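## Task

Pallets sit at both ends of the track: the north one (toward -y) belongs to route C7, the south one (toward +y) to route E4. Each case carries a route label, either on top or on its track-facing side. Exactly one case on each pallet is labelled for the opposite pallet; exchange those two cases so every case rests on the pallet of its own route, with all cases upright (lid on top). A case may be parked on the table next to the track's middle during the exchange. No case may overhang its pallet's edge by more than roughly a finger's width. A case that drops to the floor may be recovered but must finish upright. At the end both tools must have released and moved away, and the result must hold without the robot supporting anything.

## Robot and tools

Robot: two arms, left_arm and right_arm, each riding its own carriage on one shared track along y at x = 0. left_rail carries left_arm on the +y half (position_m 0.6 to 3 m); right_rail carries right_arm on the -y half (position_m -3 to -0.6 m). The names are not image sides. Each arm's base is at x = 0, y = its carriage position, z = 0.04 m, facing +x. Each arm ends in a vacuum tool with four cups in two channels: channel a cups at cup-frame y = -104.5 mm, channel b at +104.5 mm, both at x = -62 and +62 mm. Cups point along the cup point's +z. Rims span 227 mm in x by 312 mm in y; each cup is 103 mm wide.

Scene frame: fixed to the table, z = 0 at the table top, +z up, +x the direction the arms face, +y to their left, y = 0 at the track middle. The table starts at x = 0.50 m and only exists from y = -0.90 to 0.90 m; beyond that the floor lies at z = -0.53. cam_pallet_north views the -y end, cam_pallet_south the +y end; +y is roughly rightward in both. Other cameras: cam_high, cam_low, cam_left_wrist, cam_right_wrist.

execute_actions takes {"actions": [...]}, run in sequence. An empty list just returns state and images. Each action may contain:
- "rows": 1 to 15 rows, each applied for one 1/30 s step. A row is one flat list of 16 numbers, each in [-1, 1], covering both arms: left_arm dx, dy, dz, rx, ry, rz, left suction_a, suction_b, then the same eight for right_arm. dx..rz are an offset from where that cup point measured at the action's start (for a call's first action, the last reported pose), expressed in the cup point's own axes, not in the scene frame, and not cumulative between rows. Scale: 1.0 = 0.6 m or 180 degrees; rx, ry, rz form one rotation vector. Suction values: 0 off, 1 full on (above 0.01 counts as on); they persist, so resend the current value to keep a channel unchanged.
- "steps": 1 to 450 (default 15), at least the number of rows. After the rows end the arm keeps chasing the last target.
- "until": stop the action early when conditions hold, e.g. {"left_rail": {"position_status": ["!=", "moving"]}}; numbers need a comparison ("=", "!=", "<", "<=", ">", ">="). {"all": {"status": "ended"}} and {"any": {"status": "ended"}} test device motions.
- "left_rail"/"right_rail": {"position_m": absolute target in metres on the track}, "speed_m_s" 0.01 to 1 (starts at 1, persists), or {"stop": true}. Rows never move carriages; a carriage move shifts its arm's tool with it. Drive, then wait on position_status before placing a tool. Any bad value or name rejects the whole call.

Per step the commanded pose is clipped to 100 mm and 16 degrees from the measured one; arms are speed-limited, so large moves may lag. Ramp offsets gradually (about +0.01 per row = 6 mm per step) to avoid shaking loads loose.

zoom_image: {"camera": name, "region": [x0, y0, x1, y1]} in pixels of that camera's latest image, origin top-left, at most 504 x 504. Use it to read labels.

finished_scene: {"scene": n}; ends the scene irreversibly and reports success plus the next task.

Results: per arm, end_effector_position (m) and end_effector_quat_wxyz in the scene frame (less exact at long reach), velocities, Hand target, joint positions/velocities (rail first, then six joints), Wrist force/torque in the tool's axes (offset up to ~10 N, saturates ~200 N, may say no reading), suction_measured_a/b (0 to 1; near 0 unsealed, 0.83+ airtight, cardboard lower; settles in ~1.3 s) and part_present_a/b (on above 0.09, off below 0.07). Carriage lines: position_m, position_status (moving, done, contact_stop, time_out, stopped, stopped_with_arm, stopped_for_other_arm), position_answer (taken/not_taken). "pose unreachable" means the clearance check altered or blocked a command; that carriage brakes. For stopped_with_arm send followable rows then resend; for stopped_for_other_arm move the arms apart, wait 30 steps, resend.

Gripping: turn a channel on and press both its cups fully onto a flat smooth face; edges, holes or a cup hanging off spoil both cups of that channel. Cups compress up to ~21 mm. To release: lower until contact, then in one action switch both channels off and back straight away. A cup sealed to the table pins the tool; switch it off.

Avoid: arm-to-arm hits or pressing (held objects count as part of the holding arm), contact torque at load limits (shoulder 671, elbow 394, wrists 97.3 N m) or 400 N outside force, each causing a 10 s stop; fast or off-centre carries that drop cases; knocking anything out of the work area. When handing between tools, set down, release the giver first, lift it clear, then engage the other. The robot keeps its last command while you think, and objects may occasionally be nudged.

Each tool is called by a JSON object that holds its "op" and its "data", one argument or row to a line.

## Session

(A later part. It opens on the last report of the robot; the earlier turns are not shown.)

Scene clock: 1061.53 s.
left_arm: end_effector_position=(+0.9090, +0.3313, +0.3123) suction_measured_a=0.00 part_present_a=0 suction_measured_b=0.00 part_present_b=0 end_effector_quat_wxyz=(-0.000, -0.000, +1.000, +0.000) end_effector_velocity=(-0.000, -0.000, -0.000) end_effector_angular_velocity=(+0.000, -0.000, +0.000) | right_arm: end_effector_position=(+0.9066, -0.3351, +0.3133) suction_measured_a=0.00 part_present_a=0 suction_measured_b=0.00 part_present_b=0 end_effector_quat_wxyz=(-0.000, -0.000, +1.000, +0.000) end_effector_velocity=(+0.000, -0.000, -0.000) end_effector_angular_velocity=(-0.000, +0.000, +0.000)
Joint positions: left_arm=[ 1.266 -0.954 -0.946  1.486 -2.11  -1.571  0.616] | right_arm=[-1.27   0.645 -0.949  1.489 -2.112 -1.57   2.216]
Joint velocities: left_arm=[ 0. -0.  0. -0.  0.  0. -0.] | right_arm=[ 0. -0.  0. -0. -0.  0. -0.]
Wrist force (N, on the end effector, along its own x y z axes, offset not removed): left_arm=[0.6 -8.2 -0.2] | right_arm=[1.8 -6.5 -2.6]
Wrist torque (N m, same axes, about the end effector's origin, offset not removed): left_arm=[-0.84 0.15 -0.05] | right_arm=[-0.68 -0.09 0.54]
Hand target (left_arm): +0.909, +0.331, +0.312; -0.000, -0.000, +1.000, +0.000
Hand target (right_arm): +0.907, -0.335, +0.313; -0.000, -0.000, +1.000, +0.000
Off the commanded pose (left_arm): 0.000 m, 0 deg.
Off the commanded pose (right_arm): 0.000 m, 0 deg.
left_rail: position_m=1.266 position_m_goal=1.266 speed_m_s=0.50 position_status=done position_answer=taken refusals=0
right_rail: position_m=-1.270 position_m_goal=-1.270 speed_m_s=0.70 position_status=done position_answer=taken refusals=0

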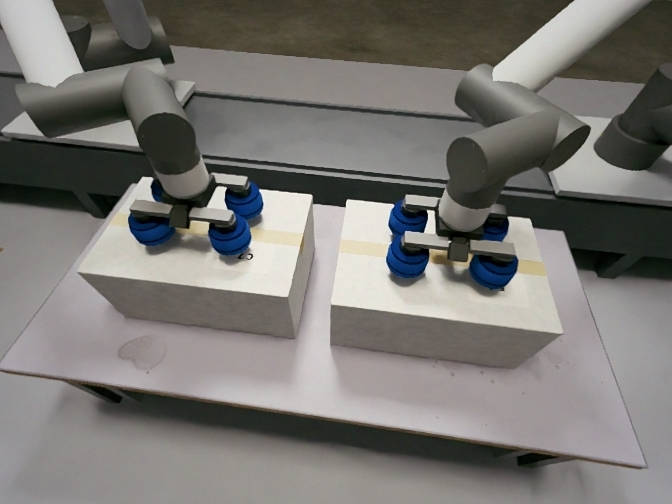

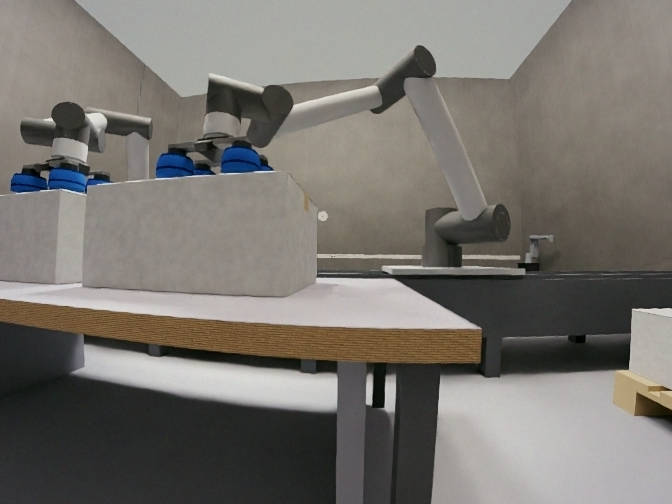

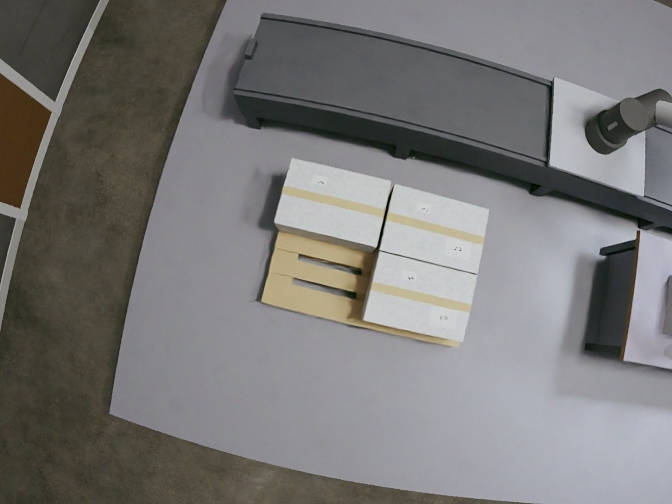

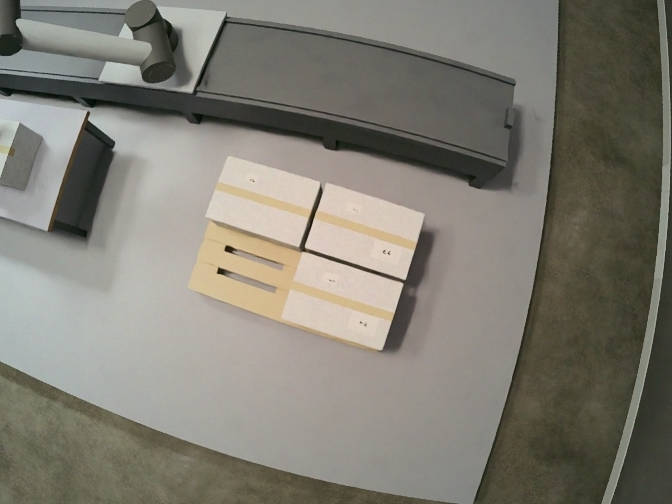

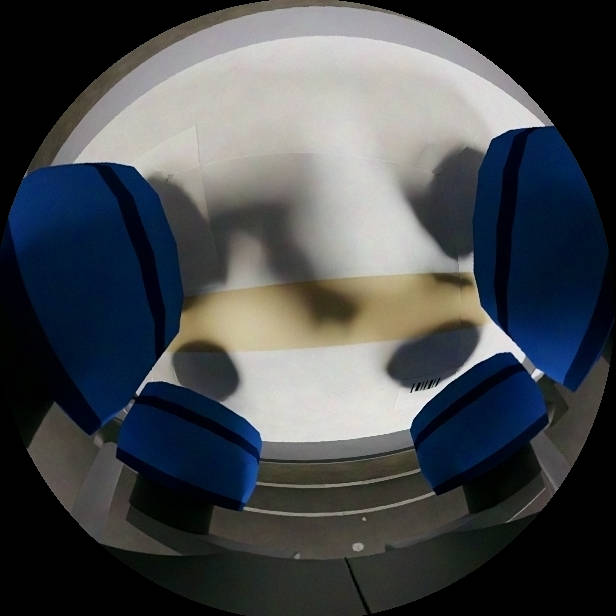

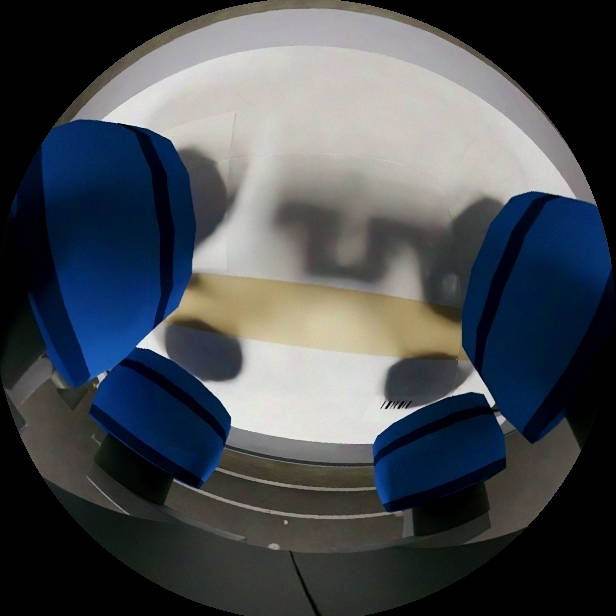

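{"op": "execute_actions", "data": {
  "actions": [
    {"rows":[
[-0.0001,0.0001,0.0014,0,0,0,0,0, 0.0001,0.0002,0.0014,0,0,0,0,0],
[-0.0002,0.0002,0.0056,0,0,0,0,0, 0.0002,0.0006,0.0056,0,0,0,0,0],
[-0.0004,0.0004,0.0123,0,0,0,0,0, 0.0004,0.0013,0.0123,0,0,0,0,0],
[-0.0006,0.0007,0.0210,0,0,0,0,0, 0.0006,0.0021,0.0210,0,0,0,0,0],
[-0.0008,0.0009,0.0311,0,0,0,0,0, 0.0008,0.0029,0.0311,0,0,0,0,0],
[-0.0010,0.0011,0.0419,0,0,0,0,0, 0.0010,0.0036,0.0419,0,0,0,0,0],
[-0.0011,0.0012,0.0527,0,0,0,0,0, 0.0011,0.0040,0.0527,0,0,0,0,0],
[-0.0012,0.0013,0.0629,0,0,0,0,0, 0.0012,0.0042,0.0629,0,0,0,0,0],
[-0.0012,0.0013,0.0715,0,0,0,0,0, 0.0012,0.0042,0.0715,0,0,0,0,0],
[-0.0012,0.0013,0.0782,0,0,0,0,0, 0.0012,0.0042,0.0782,0,0,0,0,0],
[-0.0012,0.0013,0.0824,0,0,0,0,0, 0.0012,0.0042,0.0824,0,0,0,0,0],
[-0.0012,0.0013,0.0838,0,0,0,1,1, 0.0012,0.0042,0.0838,0,0,0,1,1]
],"steps":12}
  ]
}}

Scene clock: 1122.83 s.
left_arm: end_effector_position=(+0.9093, +0.3324, +0.2751) suction_measured_a=0.00 part_present_a=0 suction_measured_b=0.00 part_present_b=0 end_effector_quat_wxyz=(-0.001, -0.000, +1.000, +0.000) end_effector_velocity=(+0.000, +0.001, -0.135) end_effector_angular_velocity=(+0.002, +0.001, -0.001) | right_arm: end_effector_position=(+0.9056, -0.3332, +0.2759) suction_measured_a=0.00 part_present_a=0 suction_measured_b=0.00 part_present_b=0 end_effector_quat_wxyz=(-0.000, -0.000, +1.000, +0.000) end_effector_velocity=(-0.002, +0.002, -0.135) end_effector_angular_velocity=(-0.002, +0.002, -0.001)
Joint positions: left_arm=[ 1.266 -0.953 -0.923  1.505 -2.151 -1.571  0.617] | right_arm=[-1.27   0.647 -0.925  1.506 -2.152 -1.57   2.218]
Joint velocities: left_arm=[ 0.     0.001  0.086  0.062 -0.145 -0.     0.002] | right_arm=[ 0.     0.002  0.087  0.06  -0.144  0.     0.003]
Wrist force (N, on the end effector, along its own x y z axes, offset not removed): left_arm=[-4.6 -3.5 -0.6] | right_arm=[4.6 -6.5 -0.2]
Wrist torque (N m, same axes, about the end effector's origin, offset not removed): left_arm=[-0.33 0.74 -0.08] | right_arm=[-0.59 -0.39 0.33]
Hand target (left_arm): +0.909, +0.332, +0.262; -0.001, -0.000, +1.000, +0.000
Hand target (right_arm): +0.906, -0.333, +0.263; -0.000, -0.000, +1.000, +0.000
Off the commanded pose (left_arm): 0.013 m, 0 deg.
Off the commanded pose (right_arm): 0.013 m, 0 deg.
left_rail: position_m=1.266 position_m_goal=1.266 speed_m_s=0.50 position_status=done position_answer=taken refusals=0
right_rail: position_m=-1.270 position_m_goal=-1.270 speed_m_s=0.70 position_status=done position_answer=taken refusals=0

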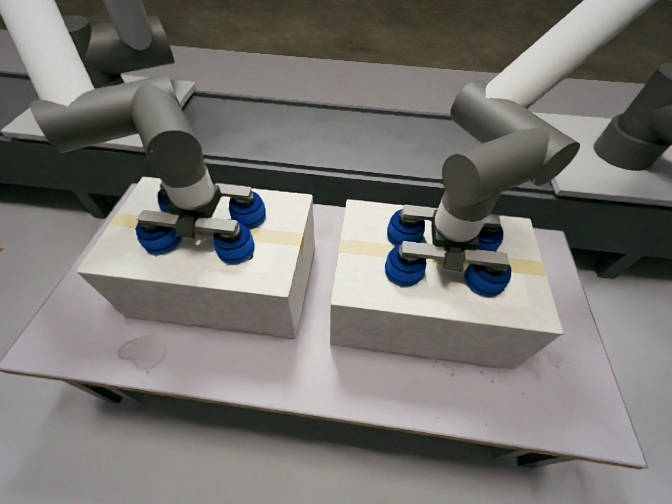

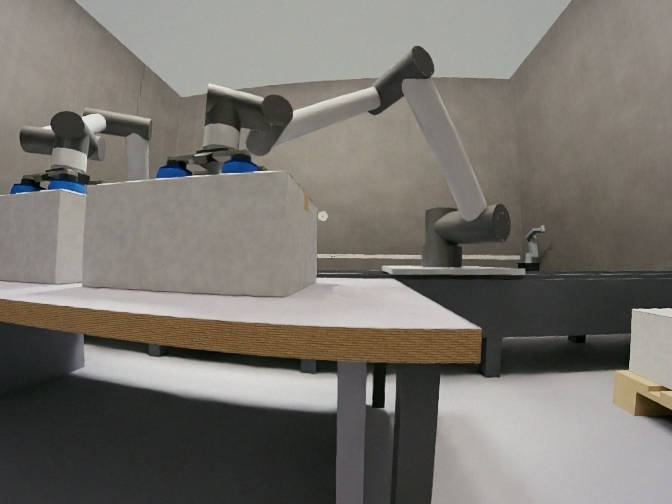

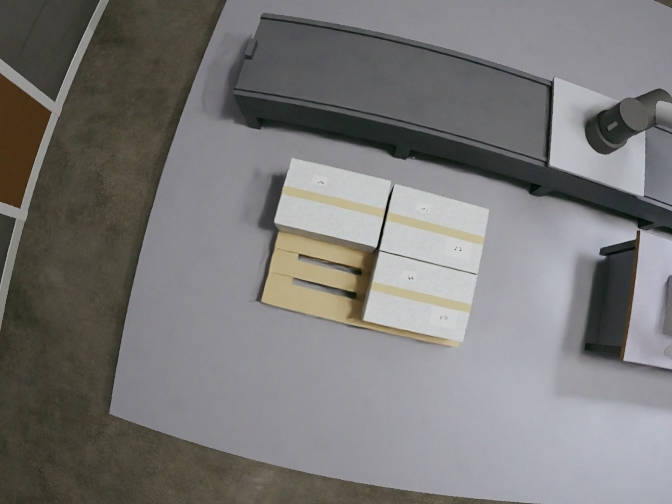

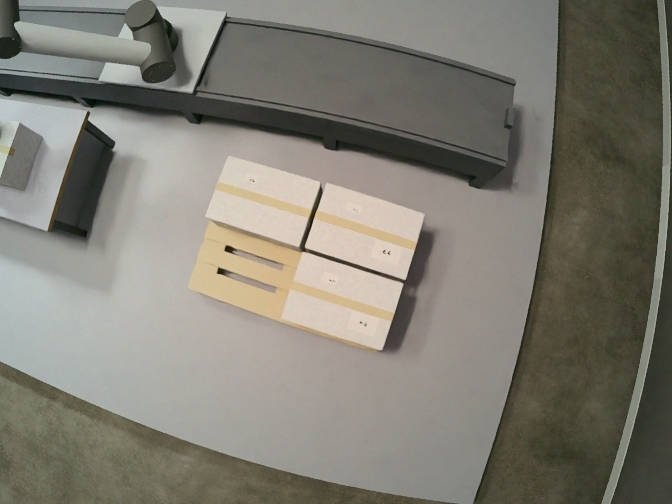

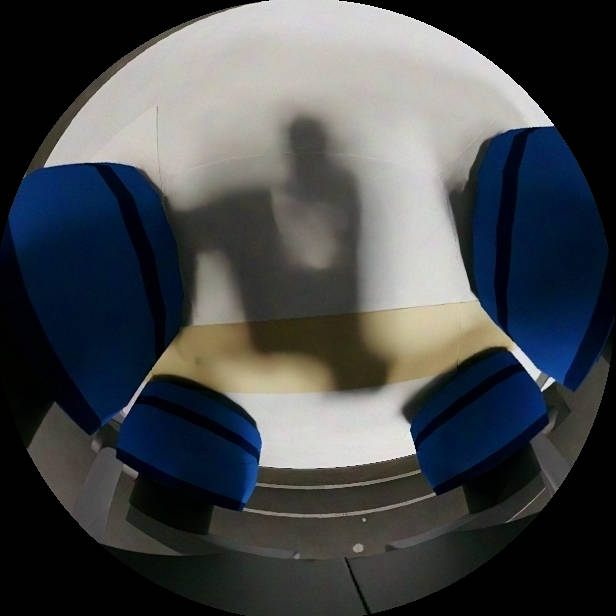

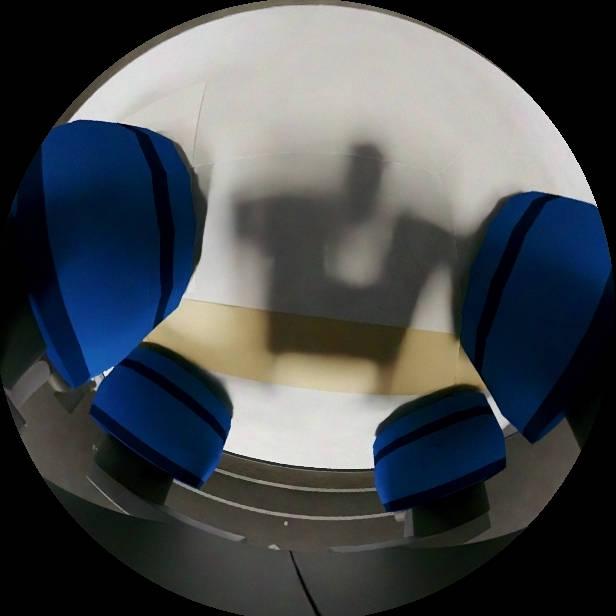

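{"op": "execute_actions", "data": {
  "actions": []
}}

Scene clock: 1129.40 s.
left_arm: end_effector_position=(+0.9095, +0.3324, +0.2622) suction_measured_a=0.93 part_present_a=1 suction_measured_b=0.93 part_present_b=1 end_effector_quat_wxyz=(-0.001, -0.000, +1.000, +0.000) end_effector_velocity=(-0.000, -0.000, +0.000) end_effector_angular_velocity=(-0.000, +0.000, +0.000) | right_arm: end_effector_position=(+0.9056, -0.3328, +0.2631) suction_measured_a=0.91 part_present_a=1 suction_measured_b=0.91 part_present_b=1 end_effector_quat_wxyz=(-0.000, -0.000, +1.000, +0.000) end_effector_velocity=(-0.000, +0.000, -0.000) end_effector_angular_velocity=(-0.000, +0.000, +0.000)
Joint positions: left_arm=[ 1.266 -0.953 -0.915  1.51  -2.165 -1.571  0.617] | right_arm=[-1.27   0.647 -0.916  1.512 -2.166 -1.57   2.218]
Joint velocities: left_arm=[ 0.  0. -0. -0. -0. -0. -0.] | right_arm=[ 0. -0.  0. -0.  0.  0. -0.]
Wrist force (N, on the end effector, along its own x y z axes, offset not removed): left_arm=[-0.6 -2.1 19.6] | right_arm=[-0.1 -5.1 10.4]
Wrist torque (N m, same axes, about the end effector's origin, offset not removed): left_arm=[6.54 -0.54 -0.03] | right_arm=[5.44 -0.36 0.29]
Hand target (left_arm): +0.909, +0.332, +0.262; -0.001, -0.000, +1.000, +0.000
Hand target (right_arm): +0.906, -0.333, +0.263; -0.000, -0.000, +1.000, +0.000
Off the commanded pose (left_arm): 0.000 m, 0 deg.
Off the commanded pose (right_arm): 0.000 m, 0 deg.
left_rail: position_m=1.266 position_m_goal=1.266 speed_m_s=0.50 position_status=done position_answer=taken refusals=0
right_rail: position_m=-1.270 position_m_goal=-1.270 speed_m_s=0.70 position_status=done position_answer=taken refusals=0

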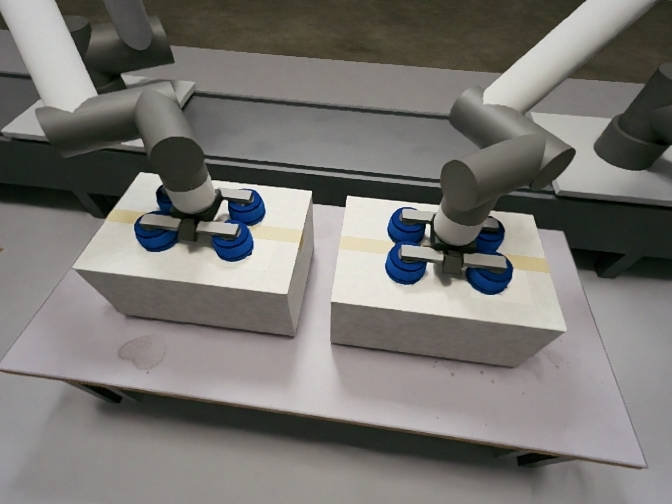

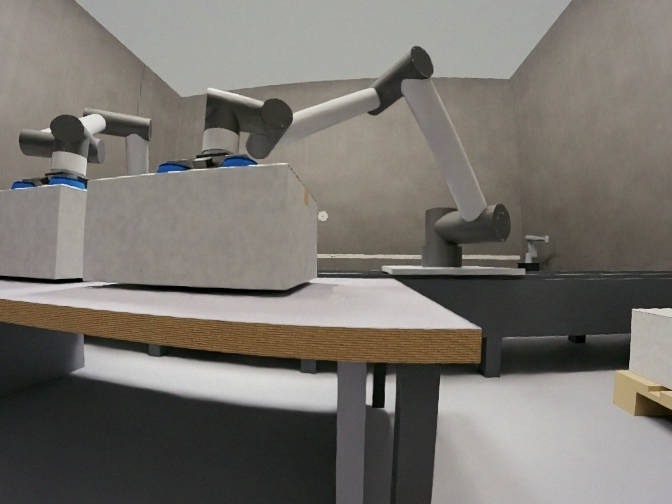

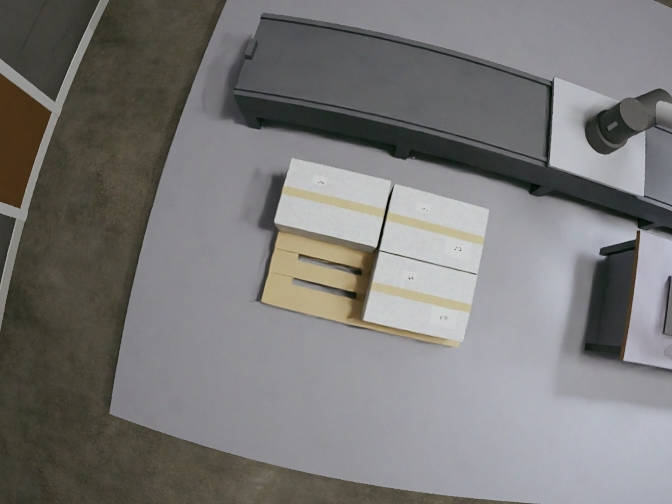

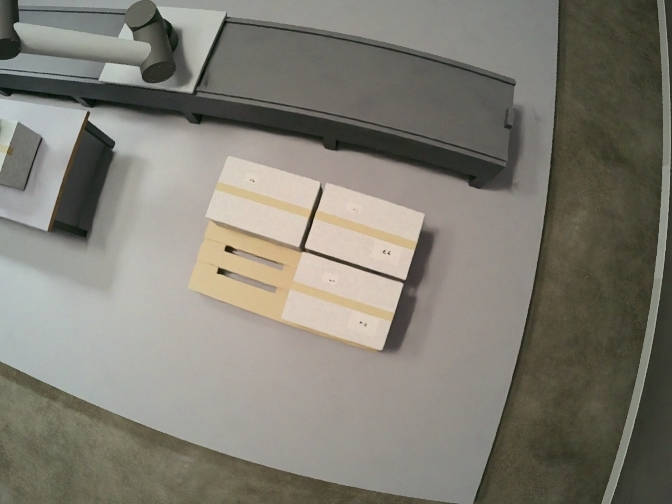

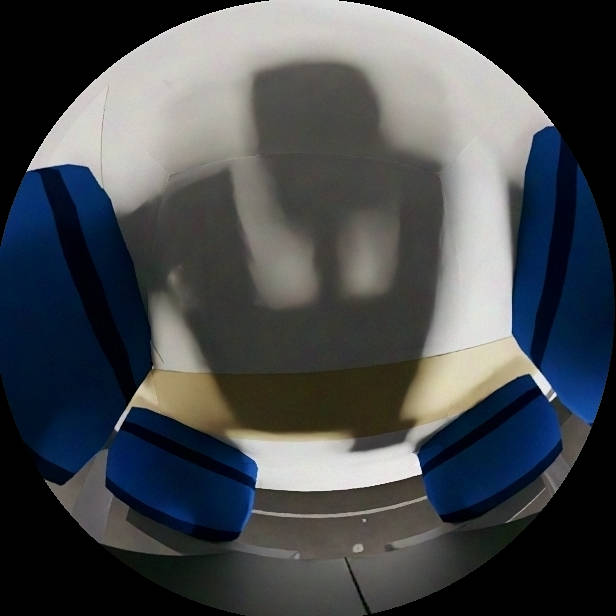

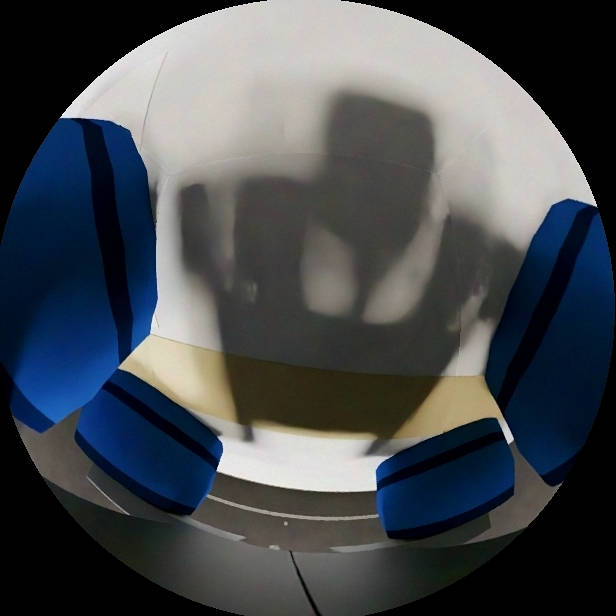

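{"op": "execute_actions", "data": {
  "actions": [
    {"left_rail":{"position_m":2.6715,"speed_m_s":0.6},"right_rail":{"position_m":-3.0,"speed_m_s":0.6},"steps":1}
  ]
}}

Scene clock: 1185.33 s.
left_arm: end_effector_position=(+0.9095, +0.3324, +0.2622) suction_measured_a=0.93 part_present_a=1 suction_measured_b=0.93 part_present_b=1 end_effector_quat_wxyz=(-0.001, -0.000, +1.000, +0.000) end_effector_velocity=(+0.000, -0.000, -0.000) end_effector_angular_velocity=(-0.000, +0.000, +0.000) | right_arm: end_effector_position=(+0.9056, -0.3328, +0.2631) suction_measured_a=0.91 part_present_a=1 suction_measured_b=0.91 part_present_b=1 end_effector_quat_wxyz=(-0.000, -0.000, +1.000, +0.000) end_effector_velocity=(+0.000, +0.000, +0.000) end_effector_angular_velocity=(+0.000, -0.000, +0.000)
Joint positions: left_arm=[ 1.266 -0.953 -0.915  1.51  -2.165 -1.571  0.617] | right_arm=[-1.27   0.647 -0.916  1.512 -2.166 -1.57   2.218]
Joint velocities: left_arm=[ 0. -0.  0.  0. -0. -0. -0.] | right_arm=[ 0.  0. -0. -0.  0.  0. -0.]
Wrist force (N, on the end effector, along its own x y z axes, offset not removed): left_arm=[4.4 -2.3 19.8] | right_arm=[-0.9 -5.4 7.8]
Wrist torque (N m, same axes, about the end effector's origin, offset not removed): left_arm=[6.46 -1.27 -0.14] | right_arm=[5.47 -0.04 0.40]
Hand target (left_arm): +0.910, +0.334, +0.262; -0.000, -0.000, +1.000, +0.000
Hand target (right_arm): +0.906, -0.335, +0.263; -0.000, -0.000, +1.000, +0.000
Off the commanded pose (left_arm): 0.000 m, 0 deg.
Off the commanded pose (right_arm): 0.000 m, 0 deg.
left_rail: position_m=1.266 position_m_goal=2.671 speed_m_s=0.60 position_status=moving position_answer=taken refusals=0
right_rail: position_m=-1.270 position_m_goal=-3.000 speed_m_s=0.60 position_status=moving position_answer=taken refusals=0

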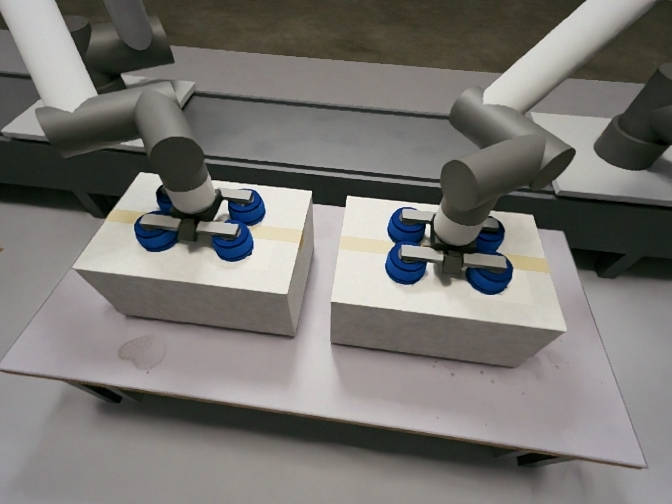

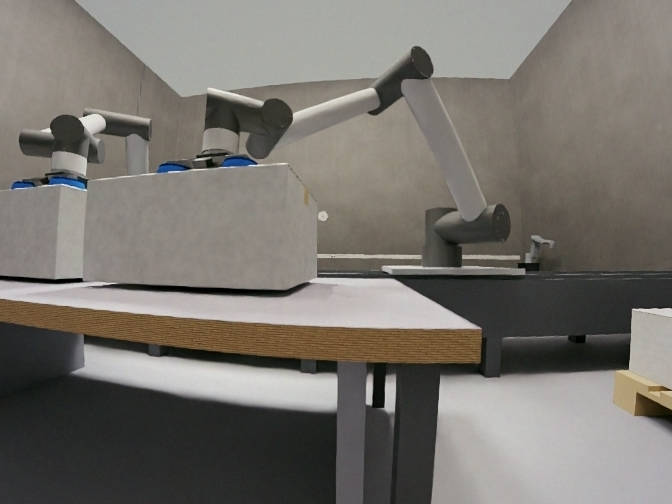

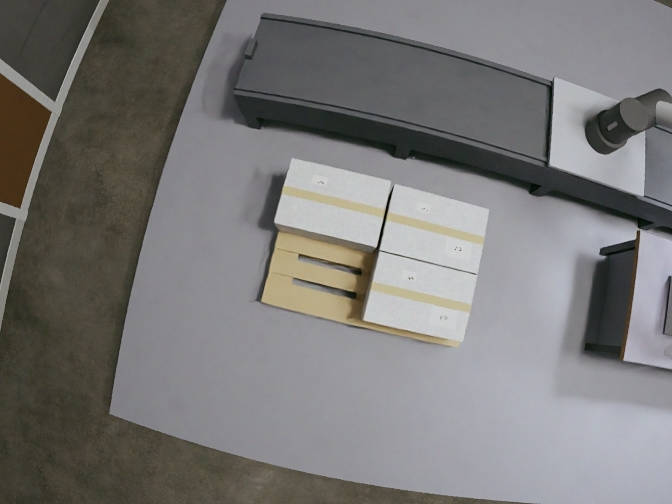

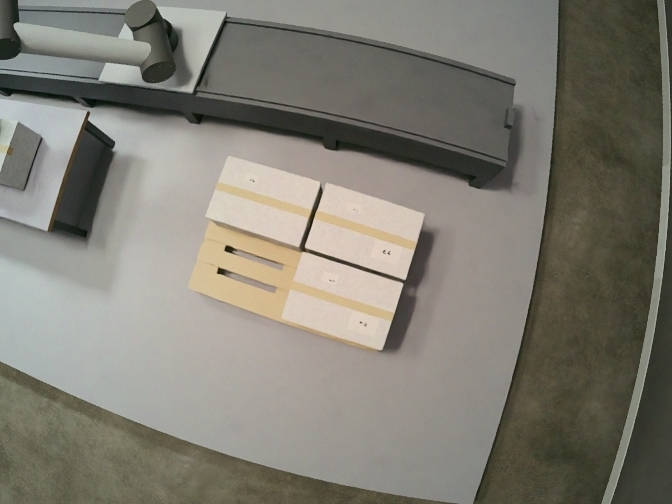

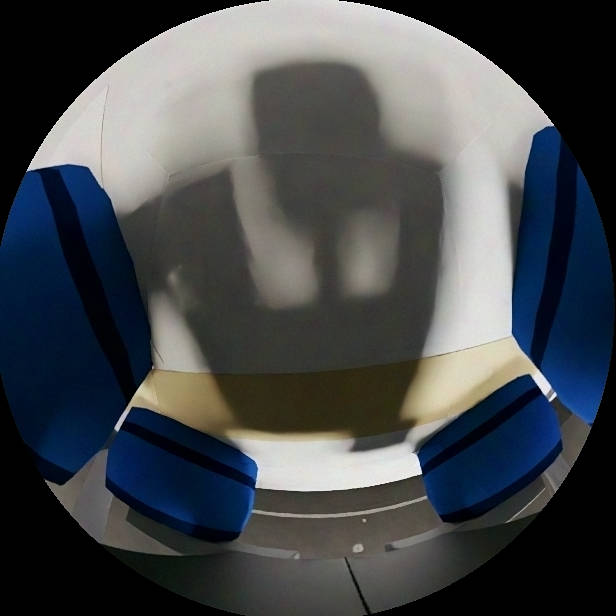

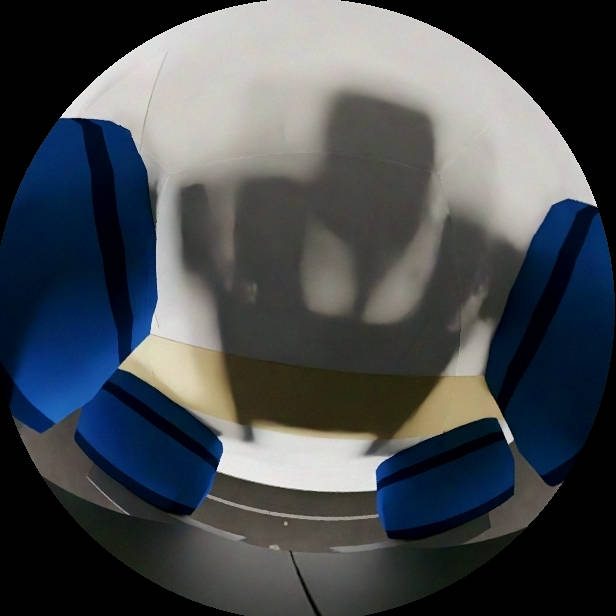

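{"op": "zoom_image", "data": {
  "camera": "cam_pallet_north",
  "region": [250, 215, 390, 335]
}}

{"op": "zoom_image", "data": {
  "camera": "cam_pallet_south",
  "region": [175, 205, 315, 325]
}}

Region (250, 215, 390, 335) of cam_pallet_north's 672x504 image, scaled by 3.600, with more detail than that image has; it fills the top 432 rows of this view, and the rest is white.

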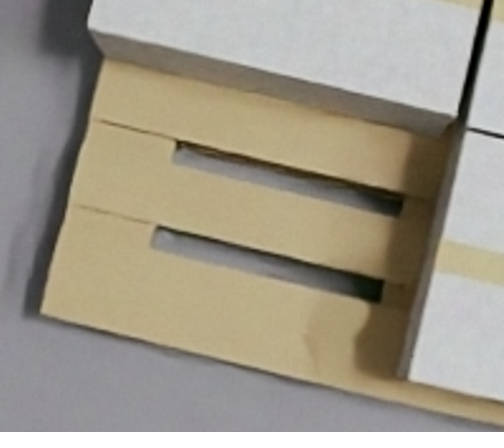

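Region (175, 205, 315, 325) of cam_pallet_south's 672x504 image, scaled by 3.600, with more detail than that image has; it fills the top 432 rows of this view, and the rest is white.

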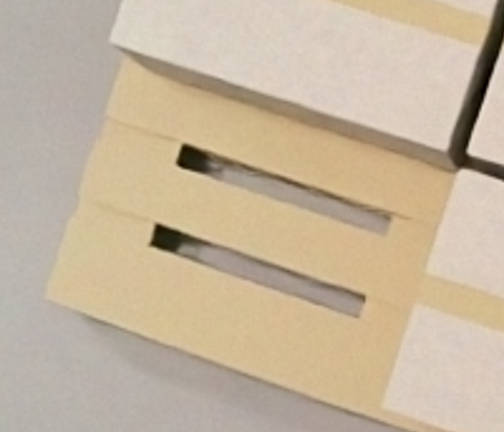

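{"op": "execute_actions", "data": {
  "actions": []
}}

Scene clock: 1252.57 s.
left_arm: end_effector_position=(+0.9096, +1.7375, +0.2620) suction_measured_a=0.93 part_present_a=1 suction_measured_b=0.93 part_present_b=1 end_effector_quat_wxyz=(-0.000, -0.000, +1.000, +0.000) end_effector_velocity=(+0.000, +0.000, -0.000) end_effector_angular_velocity=(+0.000, +0.000, +0.000) | right_arm: end_effector_position=(+0.9058, -2.0630, +0.2629) suction_measured_a=0.91 part_present_a=1 suction_measured_b=0.91 part_present_b=1 end_effector_quat_wxyz=(-0.000, -0.000, +1.000, +0.000) end_effector_velocity=(-0.000, +0.000, +0.000) end_effector_angular_velocity=(+0.000, +0.000, +0.000)
Joint positions: left_arm=[ 2.672 -0.953 -0.914  1.51  -2.166 -1.571  0.617] | right_arm=[-3.     0.647 -0.916  1.511 -2.166 -1.57   2.218]
Joint velocities: left_arm=[ 0.  0.  0. -0. -0. -0.  0.] | right_arm=[ 0. -0. -0.  0. -0.  0. -0.]
Wrist force (N, on the end effector, along its own x y z axes, offset not removed): left_arm=[0.3 -0.2 19.6] | right_arm=[-3.3 -0.7 9.6]
Wrist torque (N m, same axes, about the end effector's origin, offset not removed): left_arm=[6.76 -0.61 -0.11] | right_arm=[6.08 0.17 0.45]
Hand target (left_arm): +0.910, +1.737, +0.262; -0.000, -0.000, +1.000, +0.000
Hand target (right_arm): +0.906, -2.063, +0.263; -0.000, -0.000, +1.000, +0.000
Off the commanded pose (left_arm): 0.000 m, 0 deg.
Off the commanded pose (right_arm): 0.000 m, 0 deg.
left_rail: position_m=2.672 position_m_goal=2.671 speed_m_s=0.60 position_status=done position_answer=taken refusals=0
right_rail: position_m=-3.000 position_m_goal=-3.000 speed_m_s=0.60 position_status=done position_answer=taken refusals=0

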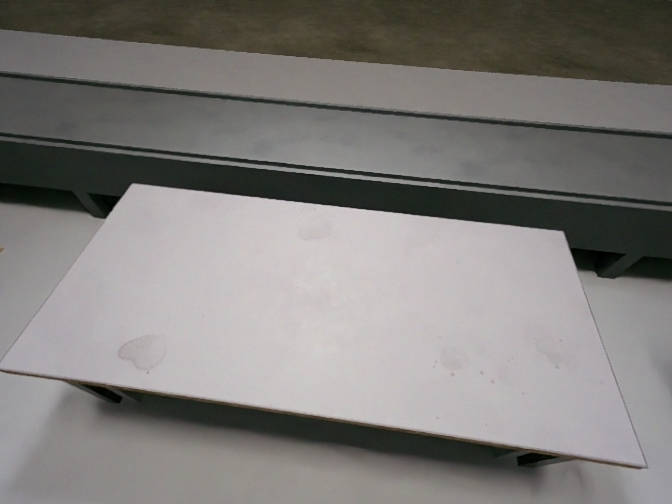

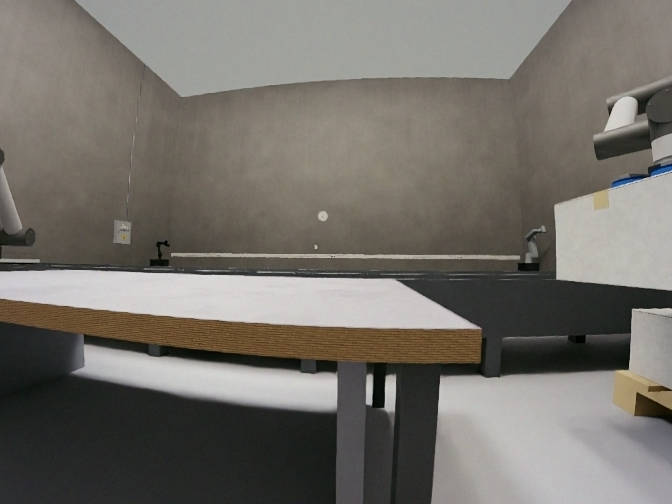

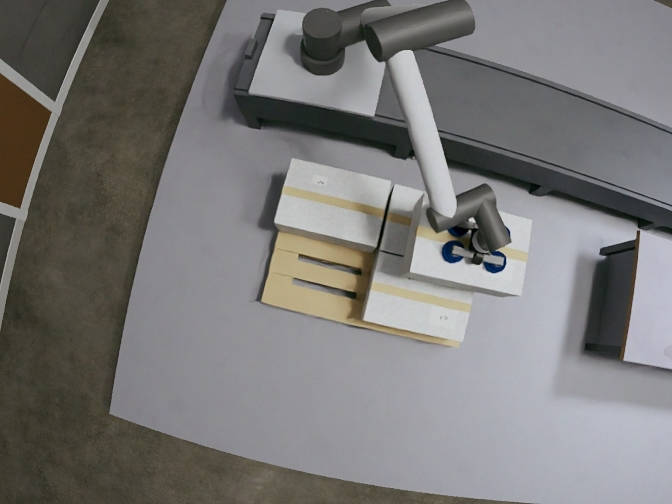

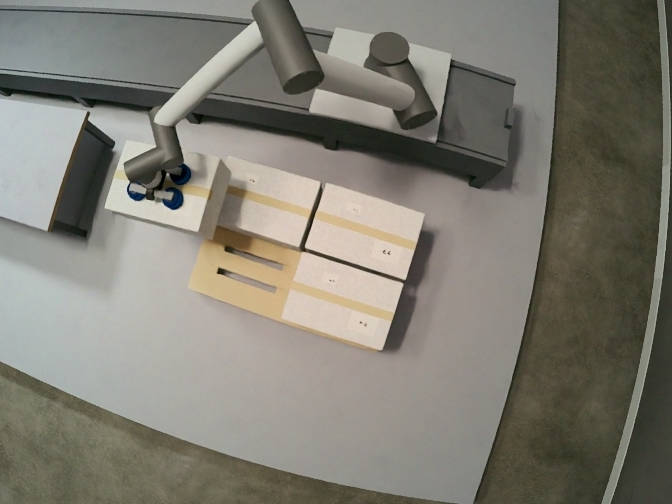

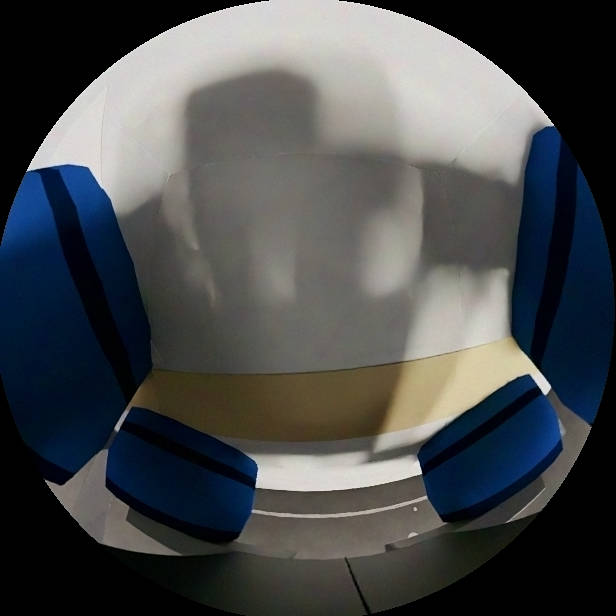

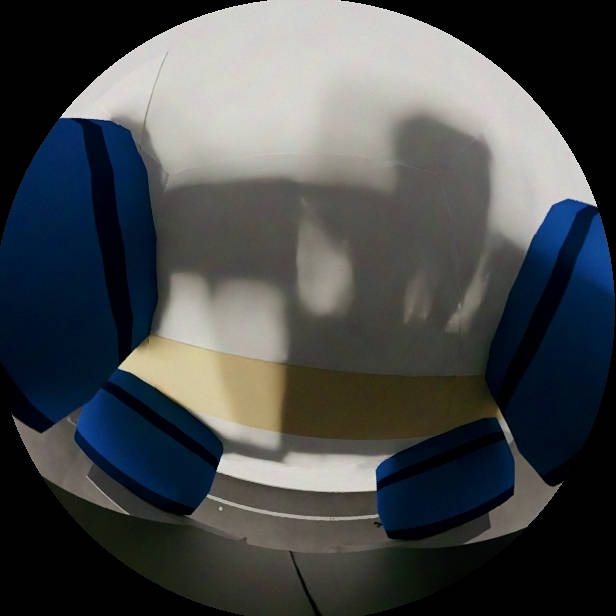

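{"op": "execute_actions", "data": {
  "actions": []
}}

Scene clock: 1300.23 s.
left_arm: end_effector_position=(+0.9096, +1.7375, +0.2620) suction_measured_a=0.93 part_present_a=1 suction_measured_b=0.93 part_present_b=1 end_effector_quat_wxyz=(-0.000, -0.000, +1.000, +0.000) end_effector_velocity=(+0.000, -0.000, -0.000) end_effector_angular_velocity=(+0.000, -0.000, -0.000) | right_arm: end_effector_position=(+0.9058, -2.0630, +0.2630) suction_measured_a=0.91 part_present_a=1 suction_measured_b=0.91 part_present_b=1 end_effector_quat_wxyz=(-0.000, -0.000, +1.000, +0.000) end_effector_velocity=(+0.000, +0.000, +0.000) end_effector_angular_velocity=(+0.000, -0.000, +0.000)
Joint positions: left_arm=[ 2.672 -0.953 -0.914  1.51  -2.166 -1.571  0.617] | right_arm=[-3.     0.647 -0.916  1.511 -2.166 -1.57   2.218]
Joint velocities: left_arm=[ 0. -0.  0. -0. -0.  0.  0.] | right_arm=[ 0.  0. -0. -0. -0.  0. -0.]
Wrist force (N, on the end effector, along its own x y z axes, offset not removed): left_arm=[-2.2 -1.7 17.5] | right_arm=[1.9 -4.7 10.8]
Wrist torque (N m, same axes, about the end effector's origin, offset not removed): left_arm=[6.43 -0.20 -0.16] | right_arm=[5.57 -0.54 0.45]
Hand target (left_arm): +0.910, +1.737, +0.262; -0.000, -0.000, +1.000, +0.000
Hand target (right_arm): +0.906, -2.063, +0.263; -0.000, -0.000, +1.000, +0.000
Off the commanded pose (left_arm): 0.000 m, 0 deg.
Off the commanded pose (right_arm): 0.000 m, 0 deg.
left_rail: position_m=2.672 position_m_goal=2.671 speed_m_s=0.60 position_status=done position_answer=taken refusals=0
right_rail: position_m=-3.000 position_m_goal=-3.000 speed_m_s=0.60 position_status=done position_answer=taken refusals=0

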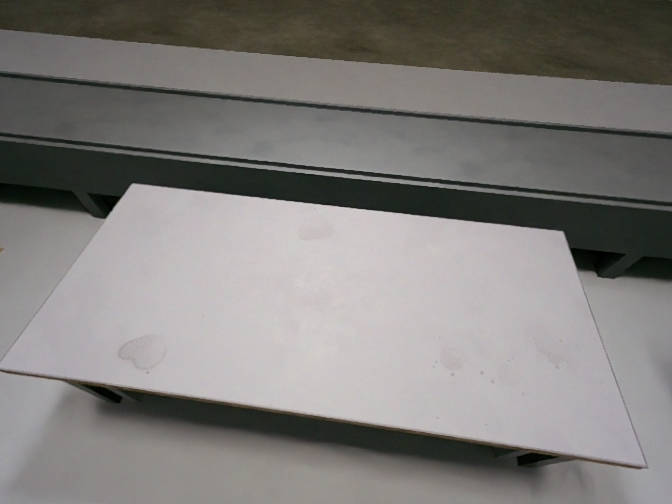

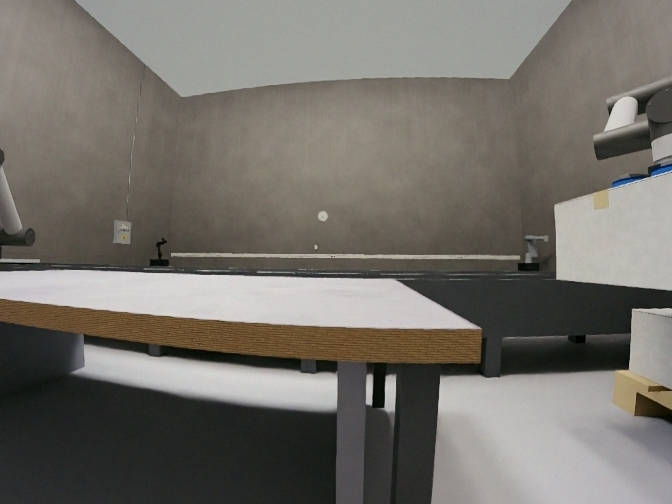

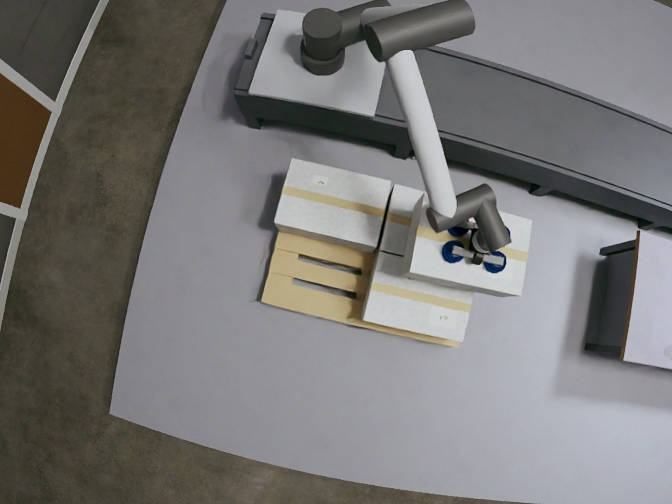

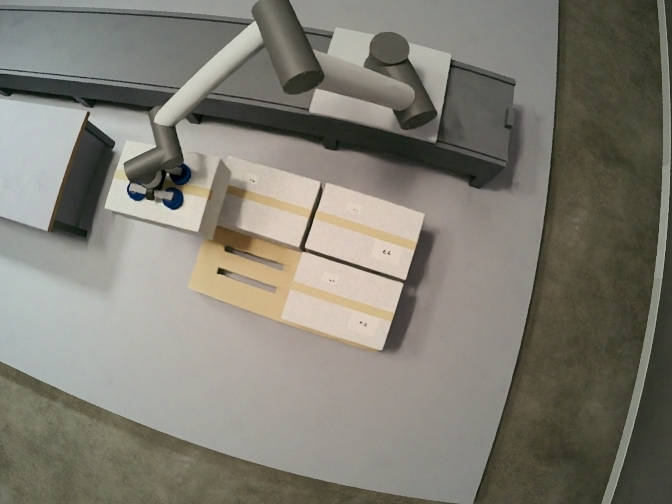

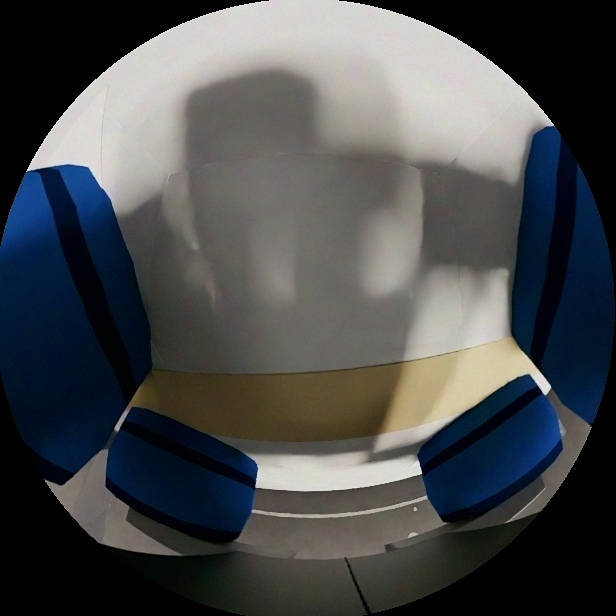

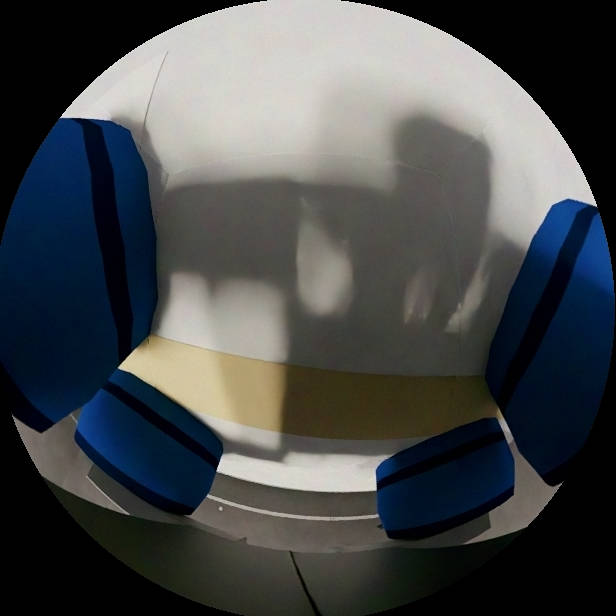

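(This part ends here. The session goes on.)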